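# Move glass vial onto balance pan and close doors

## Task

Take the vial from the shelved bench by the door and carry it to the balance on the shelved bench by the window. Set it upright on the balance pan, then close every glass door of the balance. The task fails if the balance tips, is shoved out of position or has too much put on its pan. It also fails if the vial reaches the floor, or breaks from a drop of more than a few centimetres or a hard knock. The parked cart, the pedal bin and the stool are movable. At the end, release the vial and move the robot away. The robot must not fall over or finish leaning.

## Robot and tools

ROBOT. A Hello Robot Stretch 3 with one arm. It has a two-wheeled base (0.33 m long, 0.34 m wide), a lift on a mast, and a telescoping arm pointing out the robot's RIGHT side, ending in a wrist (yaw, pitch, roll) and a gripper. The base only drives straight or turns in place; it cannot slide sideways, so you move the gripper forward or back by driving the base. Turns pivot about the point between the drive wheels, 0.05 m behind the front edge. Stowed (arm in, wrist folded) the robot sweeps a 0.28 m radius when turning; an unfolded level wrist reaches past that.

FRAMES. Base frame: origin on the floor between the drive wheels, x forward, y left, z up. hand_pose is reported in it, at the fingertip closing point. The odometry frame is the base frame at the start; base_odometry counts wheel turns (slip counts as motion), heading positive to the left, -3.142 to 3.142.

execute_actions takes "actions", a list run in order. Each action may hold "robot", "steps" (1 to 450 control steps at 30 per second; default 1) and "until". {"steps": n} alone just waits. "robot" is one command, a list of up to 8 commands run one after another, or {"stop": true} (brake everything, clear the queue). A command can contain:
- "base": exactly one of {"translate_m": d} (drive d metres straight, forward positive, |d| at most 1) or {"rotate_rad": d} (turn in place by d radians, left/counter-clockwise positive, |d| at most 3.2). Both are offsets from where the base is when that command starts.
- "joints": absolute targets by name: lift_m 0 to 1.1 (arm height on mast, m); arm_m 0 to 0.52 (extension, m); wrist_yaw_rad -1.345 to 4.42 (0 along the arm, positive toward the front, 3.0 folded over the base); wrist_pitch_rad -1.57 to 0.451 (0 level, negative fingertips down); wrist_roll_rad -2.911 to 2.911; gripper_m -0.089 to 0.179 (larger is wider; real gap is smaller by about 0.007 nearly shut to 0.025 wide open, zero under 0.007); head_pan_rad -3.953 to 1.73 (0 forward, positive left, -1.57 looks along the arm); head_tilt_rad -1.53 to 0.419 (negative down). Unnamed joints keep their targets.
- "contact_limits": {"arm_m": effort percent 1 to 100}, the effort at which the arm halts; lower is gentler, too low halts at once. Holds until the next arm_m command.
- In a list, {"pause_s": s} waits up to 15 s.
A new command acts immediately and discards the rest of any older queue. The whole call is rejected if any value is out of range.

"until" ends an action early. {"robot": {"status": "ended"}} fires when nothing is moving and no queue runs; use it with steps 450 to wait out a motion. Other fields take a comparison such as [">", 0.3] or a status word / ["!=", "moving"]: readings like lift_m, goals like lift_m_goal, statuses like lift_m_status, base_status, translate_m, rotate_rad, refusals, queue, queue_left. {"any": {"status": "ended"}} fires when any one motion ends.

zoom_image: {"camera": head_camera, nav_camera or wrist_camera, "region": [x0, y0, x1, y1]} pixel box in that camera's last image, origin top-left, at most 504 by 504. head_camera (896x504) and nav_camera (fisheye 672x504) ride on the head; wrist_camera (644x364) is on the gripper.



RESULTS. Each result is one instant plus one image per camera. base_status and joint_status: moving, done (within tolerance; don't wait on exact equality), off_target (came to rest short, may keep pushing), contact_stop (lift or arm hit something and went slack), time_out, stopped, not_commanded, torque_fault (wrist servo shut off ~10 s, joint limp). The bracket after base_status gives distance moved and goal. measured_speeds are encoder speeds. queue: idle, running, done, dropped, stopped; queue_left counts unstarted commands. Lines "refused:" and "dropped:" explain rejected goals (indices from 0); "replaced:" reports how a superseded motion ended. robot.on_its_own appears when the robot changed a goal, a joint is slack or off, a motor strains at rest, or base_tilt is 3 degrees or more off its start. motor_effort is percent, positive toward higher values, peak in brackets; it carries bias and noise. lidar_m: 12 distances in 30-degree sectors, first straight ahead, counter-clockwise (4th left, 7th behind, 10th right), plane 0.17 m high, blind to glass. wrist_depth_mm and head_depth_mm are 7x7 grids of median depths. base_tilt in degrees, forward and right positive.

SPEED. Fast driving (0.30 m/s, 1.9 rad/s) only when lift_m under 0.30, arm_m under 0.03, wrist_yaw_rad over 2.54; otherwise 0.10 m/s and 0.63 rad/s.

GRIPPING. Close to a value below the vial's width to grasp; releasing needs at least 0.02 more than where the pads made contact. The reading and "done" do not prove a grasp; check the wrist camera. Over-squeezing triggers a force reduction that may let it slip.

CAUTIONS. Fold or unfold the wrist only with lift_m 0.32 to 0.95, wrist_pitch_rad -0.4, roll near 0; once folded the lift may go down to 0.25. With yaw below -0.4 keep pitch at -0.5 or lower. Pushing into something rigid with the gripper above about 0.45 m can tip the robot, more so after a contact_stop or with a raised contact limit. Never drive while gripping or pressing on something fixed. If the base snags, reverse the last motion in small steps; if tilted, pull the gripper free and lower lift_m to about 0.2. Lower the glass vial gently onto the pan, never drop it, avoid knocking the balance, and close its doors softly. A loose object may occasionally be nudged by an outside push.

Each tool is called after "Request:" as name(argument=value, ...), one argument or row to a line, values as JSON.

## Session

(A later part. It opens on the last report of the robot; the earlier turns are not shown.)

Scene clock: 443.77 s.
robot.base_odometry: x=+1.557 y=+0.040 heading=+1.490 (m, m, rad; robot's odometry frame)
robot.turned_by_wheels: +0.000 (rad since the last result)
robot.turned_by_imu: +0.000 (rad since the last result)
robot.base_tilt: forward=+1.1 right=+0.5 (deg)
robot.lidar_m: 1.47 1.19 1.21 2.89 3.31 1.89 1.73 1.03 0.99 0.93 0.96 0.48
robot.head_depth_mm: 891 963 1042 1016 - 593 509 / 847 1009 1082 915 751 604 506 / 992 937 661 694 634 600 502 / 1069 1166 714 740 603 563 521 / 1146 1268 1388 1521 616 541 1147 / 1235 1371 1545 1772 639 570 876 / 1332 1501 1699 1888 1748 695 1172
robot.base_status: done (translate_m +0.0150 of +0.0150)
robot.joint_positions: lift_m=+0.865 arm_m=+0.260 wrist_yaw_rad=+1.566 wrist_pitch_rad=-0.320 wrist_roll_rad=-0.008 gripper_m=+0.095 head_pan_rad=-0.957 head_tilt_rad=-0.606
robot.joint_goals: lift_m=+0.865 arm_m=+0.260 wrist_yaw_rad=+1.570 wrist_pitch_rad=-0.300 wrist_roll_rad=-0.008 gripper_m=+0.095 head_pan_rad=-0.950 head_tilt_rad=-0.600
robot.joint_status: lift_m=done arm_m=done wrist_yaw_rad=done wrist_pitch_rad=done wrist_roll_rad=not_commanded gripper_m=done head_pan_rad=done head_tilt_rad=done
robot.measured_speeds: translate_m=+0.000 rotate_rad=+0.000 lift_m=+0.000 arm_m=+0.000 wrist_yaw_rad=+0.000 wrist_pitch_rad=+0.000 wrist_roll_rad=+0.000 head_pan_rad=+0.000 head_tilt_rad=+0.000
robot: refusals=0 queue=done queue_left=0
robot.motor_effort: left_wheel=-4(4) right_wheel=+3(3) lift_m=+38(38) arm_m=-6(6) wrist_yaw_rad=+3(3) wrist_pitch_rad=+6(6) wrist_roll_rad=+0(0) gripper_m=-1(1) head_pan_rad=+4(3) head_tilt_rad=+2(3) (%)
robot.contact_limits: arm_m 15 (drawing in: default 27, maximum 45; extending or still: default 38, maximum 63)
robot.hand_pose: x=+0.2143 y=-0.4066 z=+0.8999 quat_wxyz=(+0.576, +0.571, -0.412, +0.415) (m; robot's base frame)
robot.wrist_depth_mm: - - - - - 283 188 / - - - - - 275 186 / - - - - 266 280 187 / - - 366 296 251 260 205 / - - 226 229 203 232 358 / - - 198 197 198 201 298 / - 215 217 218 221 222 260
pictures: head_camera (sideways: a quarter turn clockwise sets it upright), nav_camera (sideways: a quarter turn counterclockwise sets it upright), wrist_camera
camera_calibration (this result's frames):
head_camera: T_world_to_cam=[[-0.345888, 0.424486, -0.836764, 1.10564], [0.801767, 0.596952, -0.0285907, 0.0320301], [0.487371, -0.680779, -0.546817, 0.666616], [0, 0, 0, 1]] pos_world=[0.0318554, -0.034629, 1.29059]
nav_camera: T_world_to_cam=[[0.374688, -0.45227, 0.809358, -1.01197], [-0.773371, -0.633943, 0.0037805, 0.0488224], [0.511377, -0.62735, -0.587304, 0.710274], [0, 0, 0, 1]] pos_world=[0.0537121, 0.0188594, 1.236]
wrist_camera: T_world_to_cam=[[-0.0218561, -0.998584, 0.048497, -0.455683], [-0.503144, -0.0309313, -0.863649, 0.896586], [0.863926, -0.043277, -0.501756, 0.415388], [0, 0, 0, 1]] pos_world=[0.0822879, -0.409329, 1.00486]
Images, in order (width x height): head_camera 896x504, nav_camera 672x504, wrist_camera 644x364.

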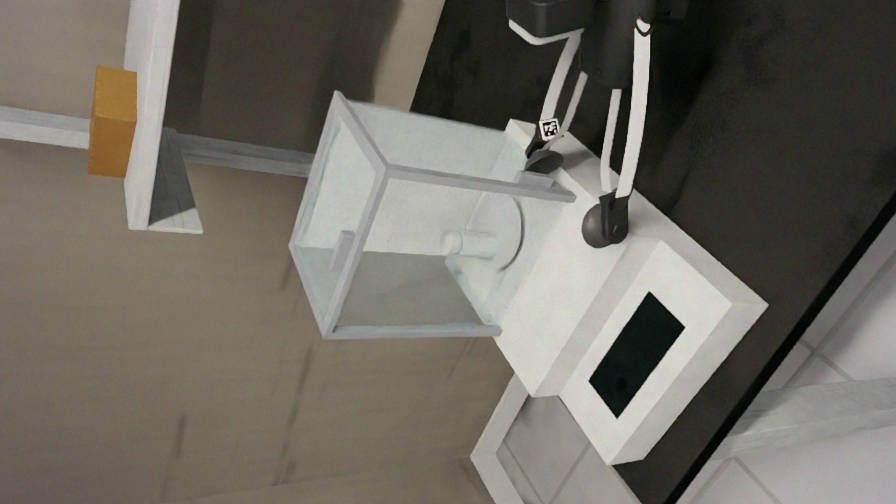

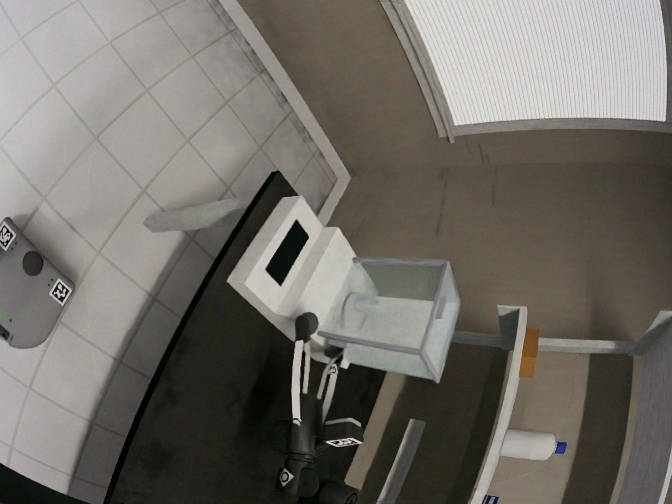

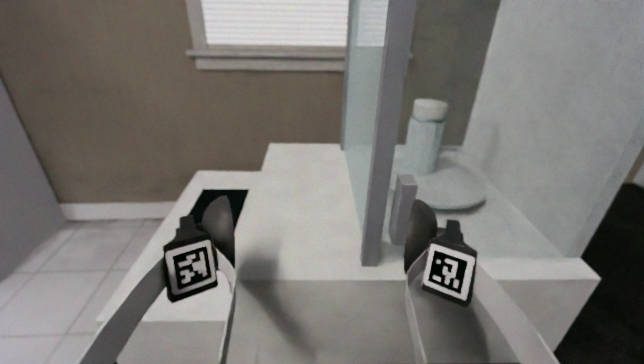

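Request:
execute_actions(
  actions=[
    {"robot": {"joints": {"arm_m": 0.255}, "contact_limits": {"arm_m": 12}}, "steps": 120, "until": {"robot": {"status": "ended"}}},
    {"steps": 10},
  ],
)

Scene clock: 445.60 s.
robot.base_odometry: x=+1.557 y=+0.040 heading=+1.490 (m, m, rad; robot's odometry frame)
robot.turned_by_wheels: +0.000 (rad since the last result)
robot.turned_by_imu: +0.000 (rad since the last result)
robot.base_tilt: forward=+1.2 right=+0.7 (deg)
robot.lidar_m: 1.47 1.19 1.21 2.88 3.29 1.89 1.73 1.03 0.98 0.93 0.95 0.48
robot.head_depth_mm: 891 962 1044 1013 - 594 509 / 850 1006 1081 921 730 604 506 / 989 932 659 694 630 600 502 / 1072 1175 718 734 624 563 521 / 1148 1262 1383 1538 617 540 1146 / 1231 1374 1551 1779 639 571 877 / 1336 1503 1704 1891 1742 695 1165
robot.base_status: done (translate_m +0.0150 of +0.0150)
robot.joint_positions: lift_m=+0.865 arm_m=+0.255 wrist_yaw_rad=+1.566 wrist_pitch_rad=-0.320 wrist_roll_rad=-0.008 gripper_m=+0.095 head_pan_rad=-0.957 head_tilt_rad=-0.606
robot.joint_goals: lift_m=+0.865 arm_m=+0.255 wrist_yaw_rad=+1.570 wrist_pitch_rad=-0.300 wrist_roll_rad=-0.008 gripper_m=+0.095 head_pan_rad=-0.950 head_tilt_rad=-0.600
robot.joint_status: lift_m=done arm_m=done wrist_yaw_rad=done wrist_pitch_rad=done wrist_roll_rad=not_commanded gripper_m=done head_pan_rad=done head_tilt_rad=done
robot.measured_speeds: translate_m=+0.000 rotate_rad=+0.000 lift_m=+0.000 arm_m=+0.000 wrist_yaw_rad=+0.000 wrist_pitch_rad=+0.000 wrist_roll_rad=+0.000 head_pan_rad=+0.000 head_tilt_rad=+0.000
robot: refusals=0 queue=done queue_left=0
robot.motor_effort: left_wheel=-4(4) right_wheel=+3(3) lift_m=+38(38) arm_m=-6(8) wrist_yaw_rad=+4(4) wrist_pitch_rad=+6(6) wrist_roll_rad=+0(0) gripper_m=-1(2) head_pan_rad=+4(3) head_tilt_rad=+2(2) (%)
robot.contact_limits: arm_m 12 (drawing in: default 27, maximum 45; extending or still: default 38, maximum 63)
robot.hand_pose: x=+0.2143 y=-0.4016 z=+0.8999 quat_wxyz=(+0.576, +0.571, -0.412, +0.415) (m; robot's base frame)
robot.wrist_depth_mm: - - - - - 287 192 / - - - - - 287 194 / - - - - 263 287 193 / - - 368 295 254 268 202 / - - 236 227 188 235 223 / - - 202 198 199 201 296 / - 218 217 218 221 222 259
pictures: head_camera (sideways: a quarter turn clockwise sets it upright), nav_camera (sideways: a quarter turn counterclockwise sets it upright), wrist_camera
camera_calibration (this result's frames):
head_camera: T_world_to_cam=[[-0.345888, 0.424486, -0.836764, 1.10564], [0.801767, 0.596952, -0.0285907, 0.0320301], [0.487372, -0.680779, -0.546817, 0.666616], [0, 0, 0, 1]] pos_world=[0.0318554, -0.034629, 1.29059]
nav_camera: T_world_to_cam=[[0.374689, -0.45227, 0.809358, -1.01197], [-0.773371, -0.633943, 0.0037805, 0.0488224], [0.511377, -0.62735, -0.587304, 0.710274], [0, 0, 0, 1]] pos_world=[0.0537121, 0.0188594, 1.236]
wrist_camera: T_world_to_cam=[[-0.0218583, -0.998584, 0.0484962, -0.450697], [-0.503144, -0.0309296, -0.863649, 0.896741], [0.863926, -0.0432785, -0.501756, 0.415604], [0, 0, 0, 1]] pos_world=[0.0822878, -0.404336, 1.00486]
Images, in order (width x height): head_camera 896x504, nav_camera 672x504, wrist_camera 644x364.

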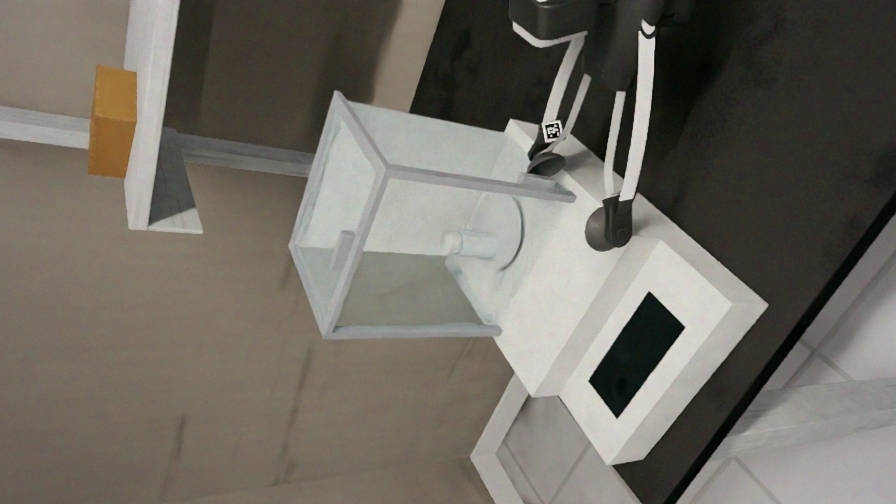

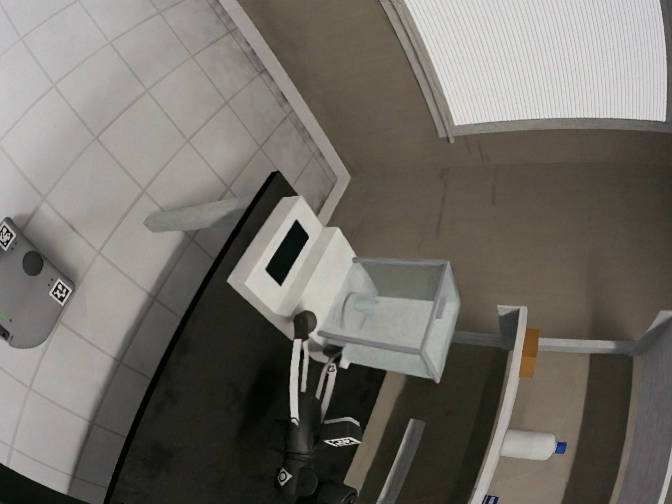

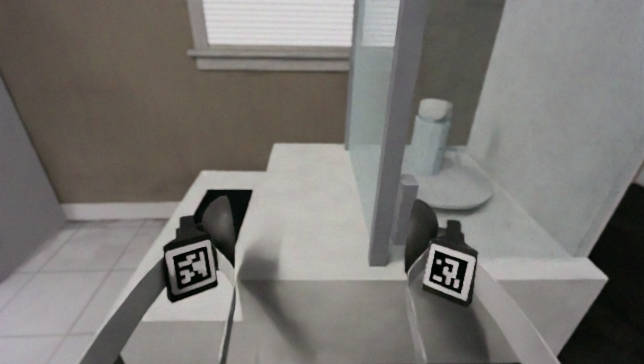

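Request:
execute_actions(
  actions=[
    {"robot": {"joints": {"arm_m": 0.251}, "contact_limits": {"arm_m": 12}}, "steps": 120, "until": {"robot": {"status": "ended"}}},
    {"steps": 10},
  ],
)

Scene clock: 447.70 s.
robot.base_odometry: x=+1.557 y=+0.040 heading=+1.490 (m, m, rad; robot's odometry frame)
robot.turned_by_wheels: +0.000 (rad since the last result)
robot.turned_by_imu: +0.000 (rad since the last result)
robot.base_tilt: forward=+1.2 right=+0.5 (deg)
robot.lidar_m: 1.47 1.19 1.20 2.89 3.30 1.89 1.73 1.03 0.98 0.93 0.96 0.48
robot.head_depth_mm: 888 958 1040 1014 - 593 508 / 852 1010 1087 917 729 595 505 / 995 935 660 692 630 600 502 / 1068 1166 715 738 622 563 521 / 1143 1259 1382 1536 615 542 1155 / 1236 1373 1546 1783 638 572 874 / 1338 1505 1701 1909 1751 694 1166
robot.base_status: done (translate_m +0.0150 of +0.0150)
robot.joint_positions: lift_m=+0.865 arm_m=+0.252 wrist_yaw_rad=+1.561 wrist_pitch_rad=-0.320 wrist_roll_rad=-0.008 gripper_m=+0.095 head_pan_rad=-0.957 head_tilt_rad=-0.606
robot.joint_goals: lift_m=+0.865 arm_m=+0.251 wrist_yaw_rad=+1.570 wrist_pitch_rad=-0.300 wrist_roll_rad=-0.008 gripper_m=+0.095 head_pan_rad=-0.950 head_tilt_rad=-0.600
robot.joint_status: lift_m=done arm_m=done wrist_yaw_rad=done wrist_pitch_rad=done wrist_roll_rad=not_commanded gripper_m=done head_pan_rad=done head_tilt_rad=done
robot.measured_speeds: translate_m=+0.000 rotate_rad=+0.000 lift_m=+0.000 arm_m=+0.000 wrist_yaw_rad=+0.000 wrist_pitch_rad=+0.000 wrist_roll_rad=+0.000 head_pan_rad=+0.000 head_tilt_rad=+0.000
robot: refusals=0 queue=done queue_left=0
robot.motor_effort: left_wheel=-4(4) right_wheel=+3(3) lift_m=+38(38) arm_m=-6(7) wrist_yaw_rad=+7(7) wrist_pitch_rad=+6(6) wrist_roll_rad=+0(0) gripper_m=-2(2) head_pan_rad=+3(4) head_tilt_rad=+2(2) (%)
robot.contact_limits: arm_m 12 (drawing in: default 27, maximum 45; extending or still: default 38, maximum 63)
robot.hand_pose: x=+0.2143 y=-0.3988 z=+0.8999 quat_wxyz=(+0.577, +0.570, -0.414, +0.413) (m; robot's base frame)
robot.wrist_depth_mm: - - - - - 290 194 / - - - - - 292 194 / - - - - 267 289 196 / - - 371 295 255 271 204 / - - 250 227 192 234 225 / - - 199 197 199 205 209 / - 218 215 218 222 225 260
pictures: head_camera (sideways: a quarter turn clockwise sets it upright), nav_camera (sideways: a quarter turn counterclockwise sets it upright), wrist_camera
camera_calibration (this result's frames):
head_camera: T_world_to_cam=[[-0.345888, 0.424486, -0.836764, 1.10564], [0.801767, 0.596952, -0.0285907, 0.0320301], [0.487372, -0.680779, -0.546817, 0.666616], [0, 0, 0, 1]] pos_world=[0.0318554, -0.034629, 1.29059]
nav_camera: T_world_to_cam=[[0.374689, -0.45227, 0.809358, -1.01197], [-0.773371, -0.633943, 0.0037805, 0.0488224], [0.511377, -0.62735, -0.587304, 0.710274], [0, 0, 0, 1]] pos_world=[0.0537121, 0.0188594, 1.236]
wrist_camera: T_world_to_cam=[[-0.0267797, -0.998464, 0.0484944, -0.446807], [-0.503291, -0.0284478, -0.863649, 0.897844], [0.863702, -0.0475351, -0.501756, 0.414083], [0, 0, 0, 1]] pos_world=[0.0822672, -0.400896, 1.00486]
Images, in order (width x height): head_camera 896x504, nav_camera 672x504, wrist_camera 644x364.

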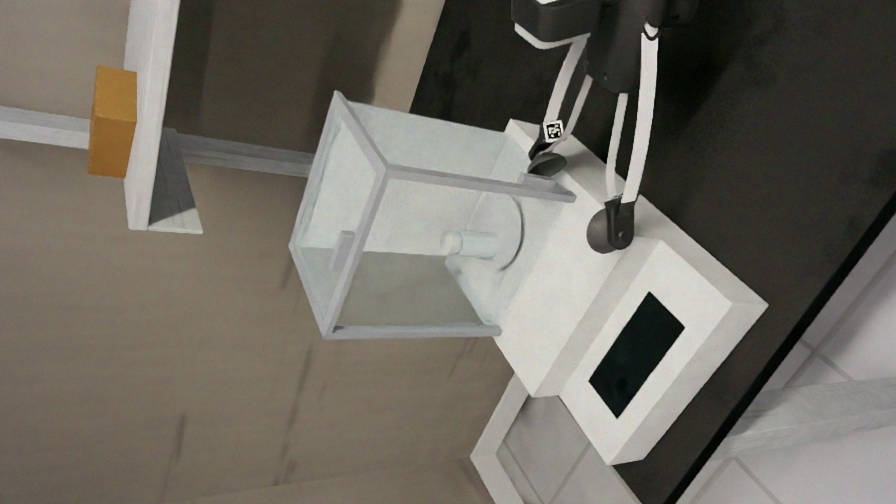

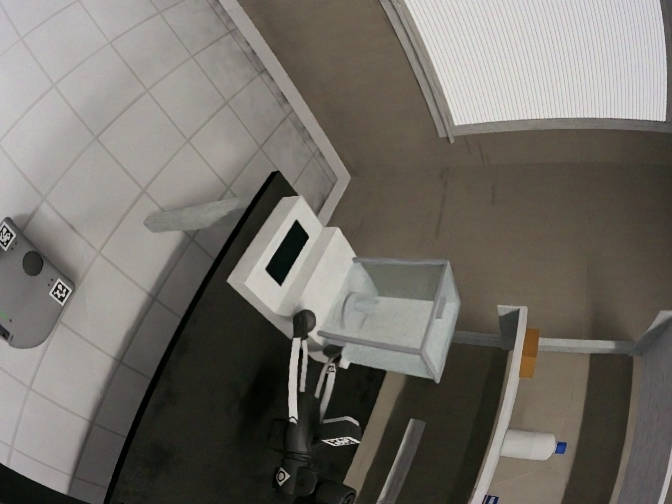

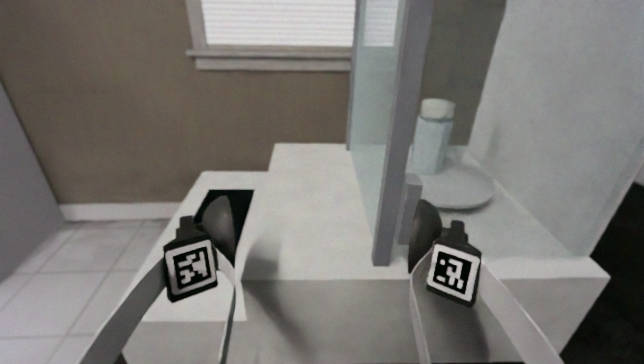

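Request:
execute_actions(
  actions=[
    {"robot": [{"joints": {"arm_m": 0.262}}, {"base": {"translate_m": -0.06}}, {"base": {"translate_m": -0.1}, "joints": {"arm_m": 0.0}}], "steps": 450, "until": {"robot": {"status": "ended"}}},
  ],
)

Request:
zoom_image(
  camera="head_camera",
  region=[200, 100, 700, 504],
)

Scene clock: 455.63 s.
robot.base_odometry: x=+1.544 y=-0.119 heading=+1.490 (m, m, rad; robot's odometry frame)
robot.turned_by_wheels: +0.000 (rad since the last result)
robot.turned_by_imu: +0.000 (rad since the last result)
robot.base_tilt: forward=+1.1 right=+0.5 (deg)
robot.lidar_m: 1.63 1.31 1.42 3.17 2.44 1.72 1.57 0.88 1.00 0.94 0.96 0.62
robot.head_depth_mm: 703 965 1019 1018 762 610 509 / 943 1024 1119 1006 752 605 506 / 982 1099 1204 992 747 600 527 / 933 1075 732 778 738 595 524 / 1144 1269 759 745 685 607 1168 / 1237 1377 1558 757 643 602 1193 / 1355 1510 1728 1928 650 841 1034
robot.base_status: done (translate_m -0.1000 of -0.1000)
robot.joint_positions: lift_m=+0.865 arm_m=+0.000 wrist_yaw_rad=+1.569 wrist_pitch_rad=-0.320 wrist_roll_rad=-0.008 gripper_m=+0.095 head_pan_rad=-0.957 head_tilt_rad=-0.606
robot.joint_goals: lift_m=+0.865 arm_m=+0.000 wrist_yaw_rad=+1.570 wrist_pitch_rad=-0.300 wrist_roll_rad=-0.008 gripper_m=+0.095 head_pan_rad=-0.950 head_tilt_rad=-0.600
robot.joint_status: lift_m=done arm_m=done wrist_yaw_rad=done wrist_pitch_rad=done wrist_roll_rad=not_commanded gripper_m=done head_pan_rad=done head_tilt_rad=done
robot.measured_speeds: translate_m=+0.000 rotate_rad=+0.000 lift_m=+0.000 arm_m=+0.000 wrist_yaw_rad=+0.000 wrist_pitch_rad=+0.000 wrist_roll_rad=+0.000 head_pan_rad=+0.000 head_tilt_rad=+0.000
robot: refusals=0 queue=done queue_left=0
robot.motor_effort: left_wheel=-3(8) right_wheel=+3(4) lift_m=+38(38) arm_m=-5(6) wrist_yaw_rad=+1(7) wrist_pitch_rad=+6(6) wrist_roll_rad=+0(0) gripper_m=+0(2) head_pan_rad=+3(4) head_tilt_rad=+2(2) (%)
robot.hand_pose: x=+0.2143 y=-0.1460 z=+0.8999 quat_wxyz=(+0.576, +0.571, -0.412, +0.416) (m; robot's base frame)
robot.wrist_depth_mm: - - - - - - - / - - - - - - 435 / - - - - 529 433 405 / - - - - 426 362 355 / - - - - 406 372 380 / - - - - 675 321 324 / - - - - 792 266 271
pictures: head_camera (sideways: a quarter turn clockwise sets it upright), nav_camera (sideways: a quarter turn counterclockwise sets it upright), wrist_camera
camera_calibration (this result's frames):
head_camera: T_world_to_cam=[[-0.345935, 0.424427, -0.836774, 1.10565], [0.801689, 0.597058, -0.0285912, 0.0320312], [0.487467, -0.680723, -0.546802, 0.666595], [0, 0, 0, 1]] pos_world=[0.0318601, -0.0346258, 1.29059]
nav_camera: T_world_to_cam=[[0.37474, -0.452208, 0.809369, -1.01198], [-0.773287, -0.634045, 0.00378184, 0.0488202], [0.511466, -0.627291, -0.587289, 0.710254], [0, 0, 0, 1]] pos_world=[0.0537103, 0.0188647, 1.236]
wrist_camera: T_world_to_cam=[[-0.0194648, -0.998634, 0.0484988, -0.195967], [-0.503069, -0.0321377, -0.863649, 0.904456], [0.864027, -0.0412089, -0.501756, 0.426945], [0, 0, 0, 1]] pos_world=[0.082297, -0.149038, 1.00486]
Images, in order (width x height): head_camera 896x504, nav_camera 672x504, wrist_camera 644x364.

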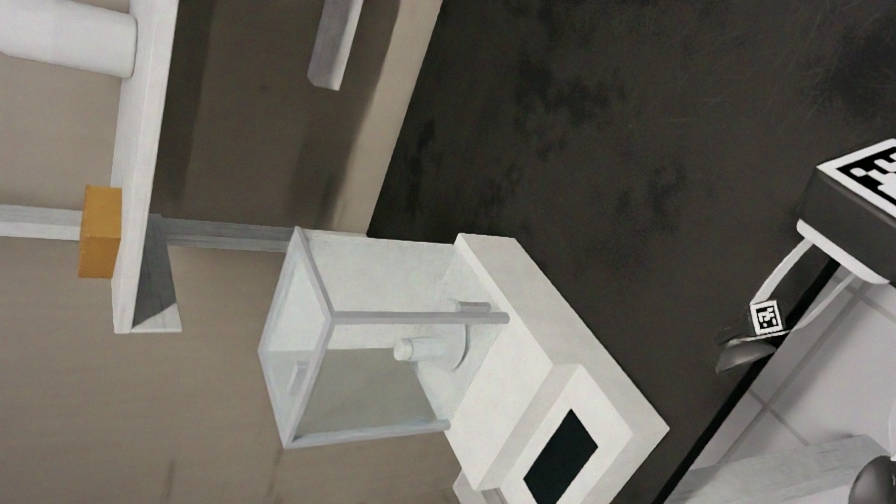

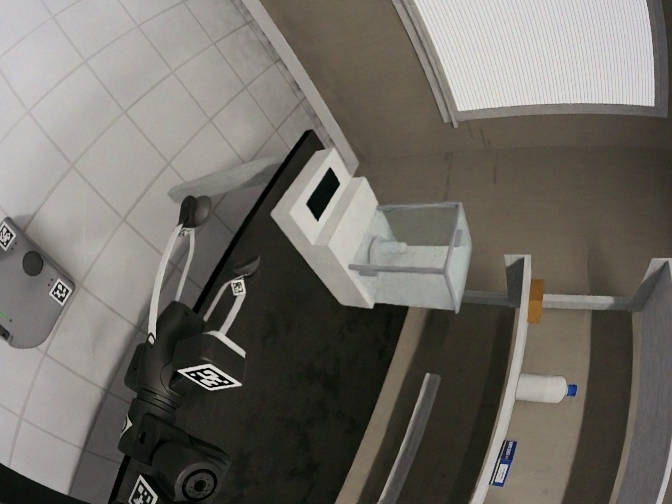

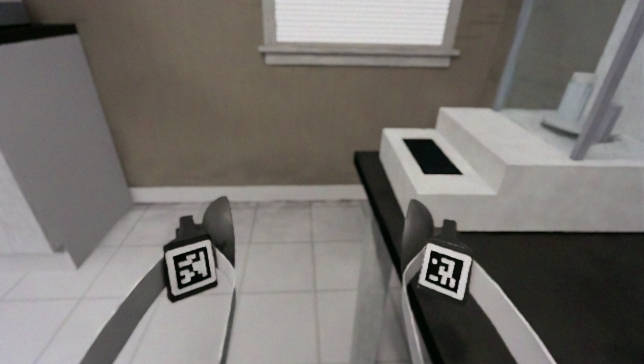

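Region (200, 100, 700, 504) of head_camera's 896x504 image, scaled by 1.008, with more detail than that image has; it fills the top 407 rows of this view, and the rest is white.

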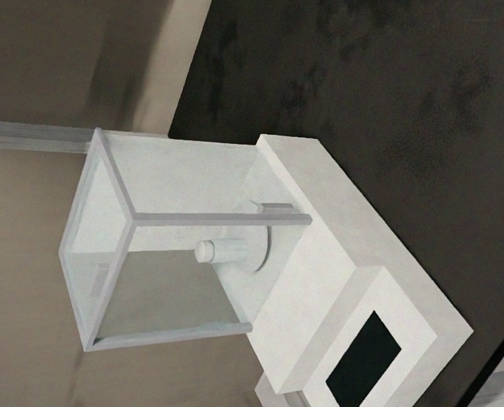

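Request:
zoom_image(
  camera="head_camera",
  region=[240, 215, 400, 455],
)

Region (240, 215, 400, 455) of head_camera's 896x504 image, scaled by 2.100, with more detail than that image has.

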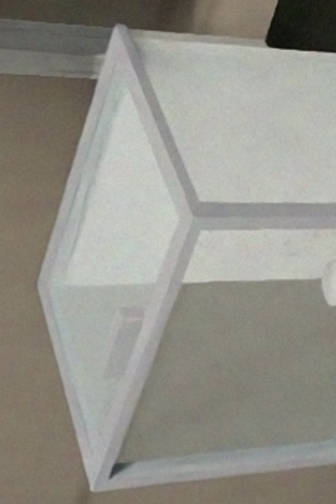

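Request:
finished_scene(
  scene=1,
)

The scene is finished: the task was done.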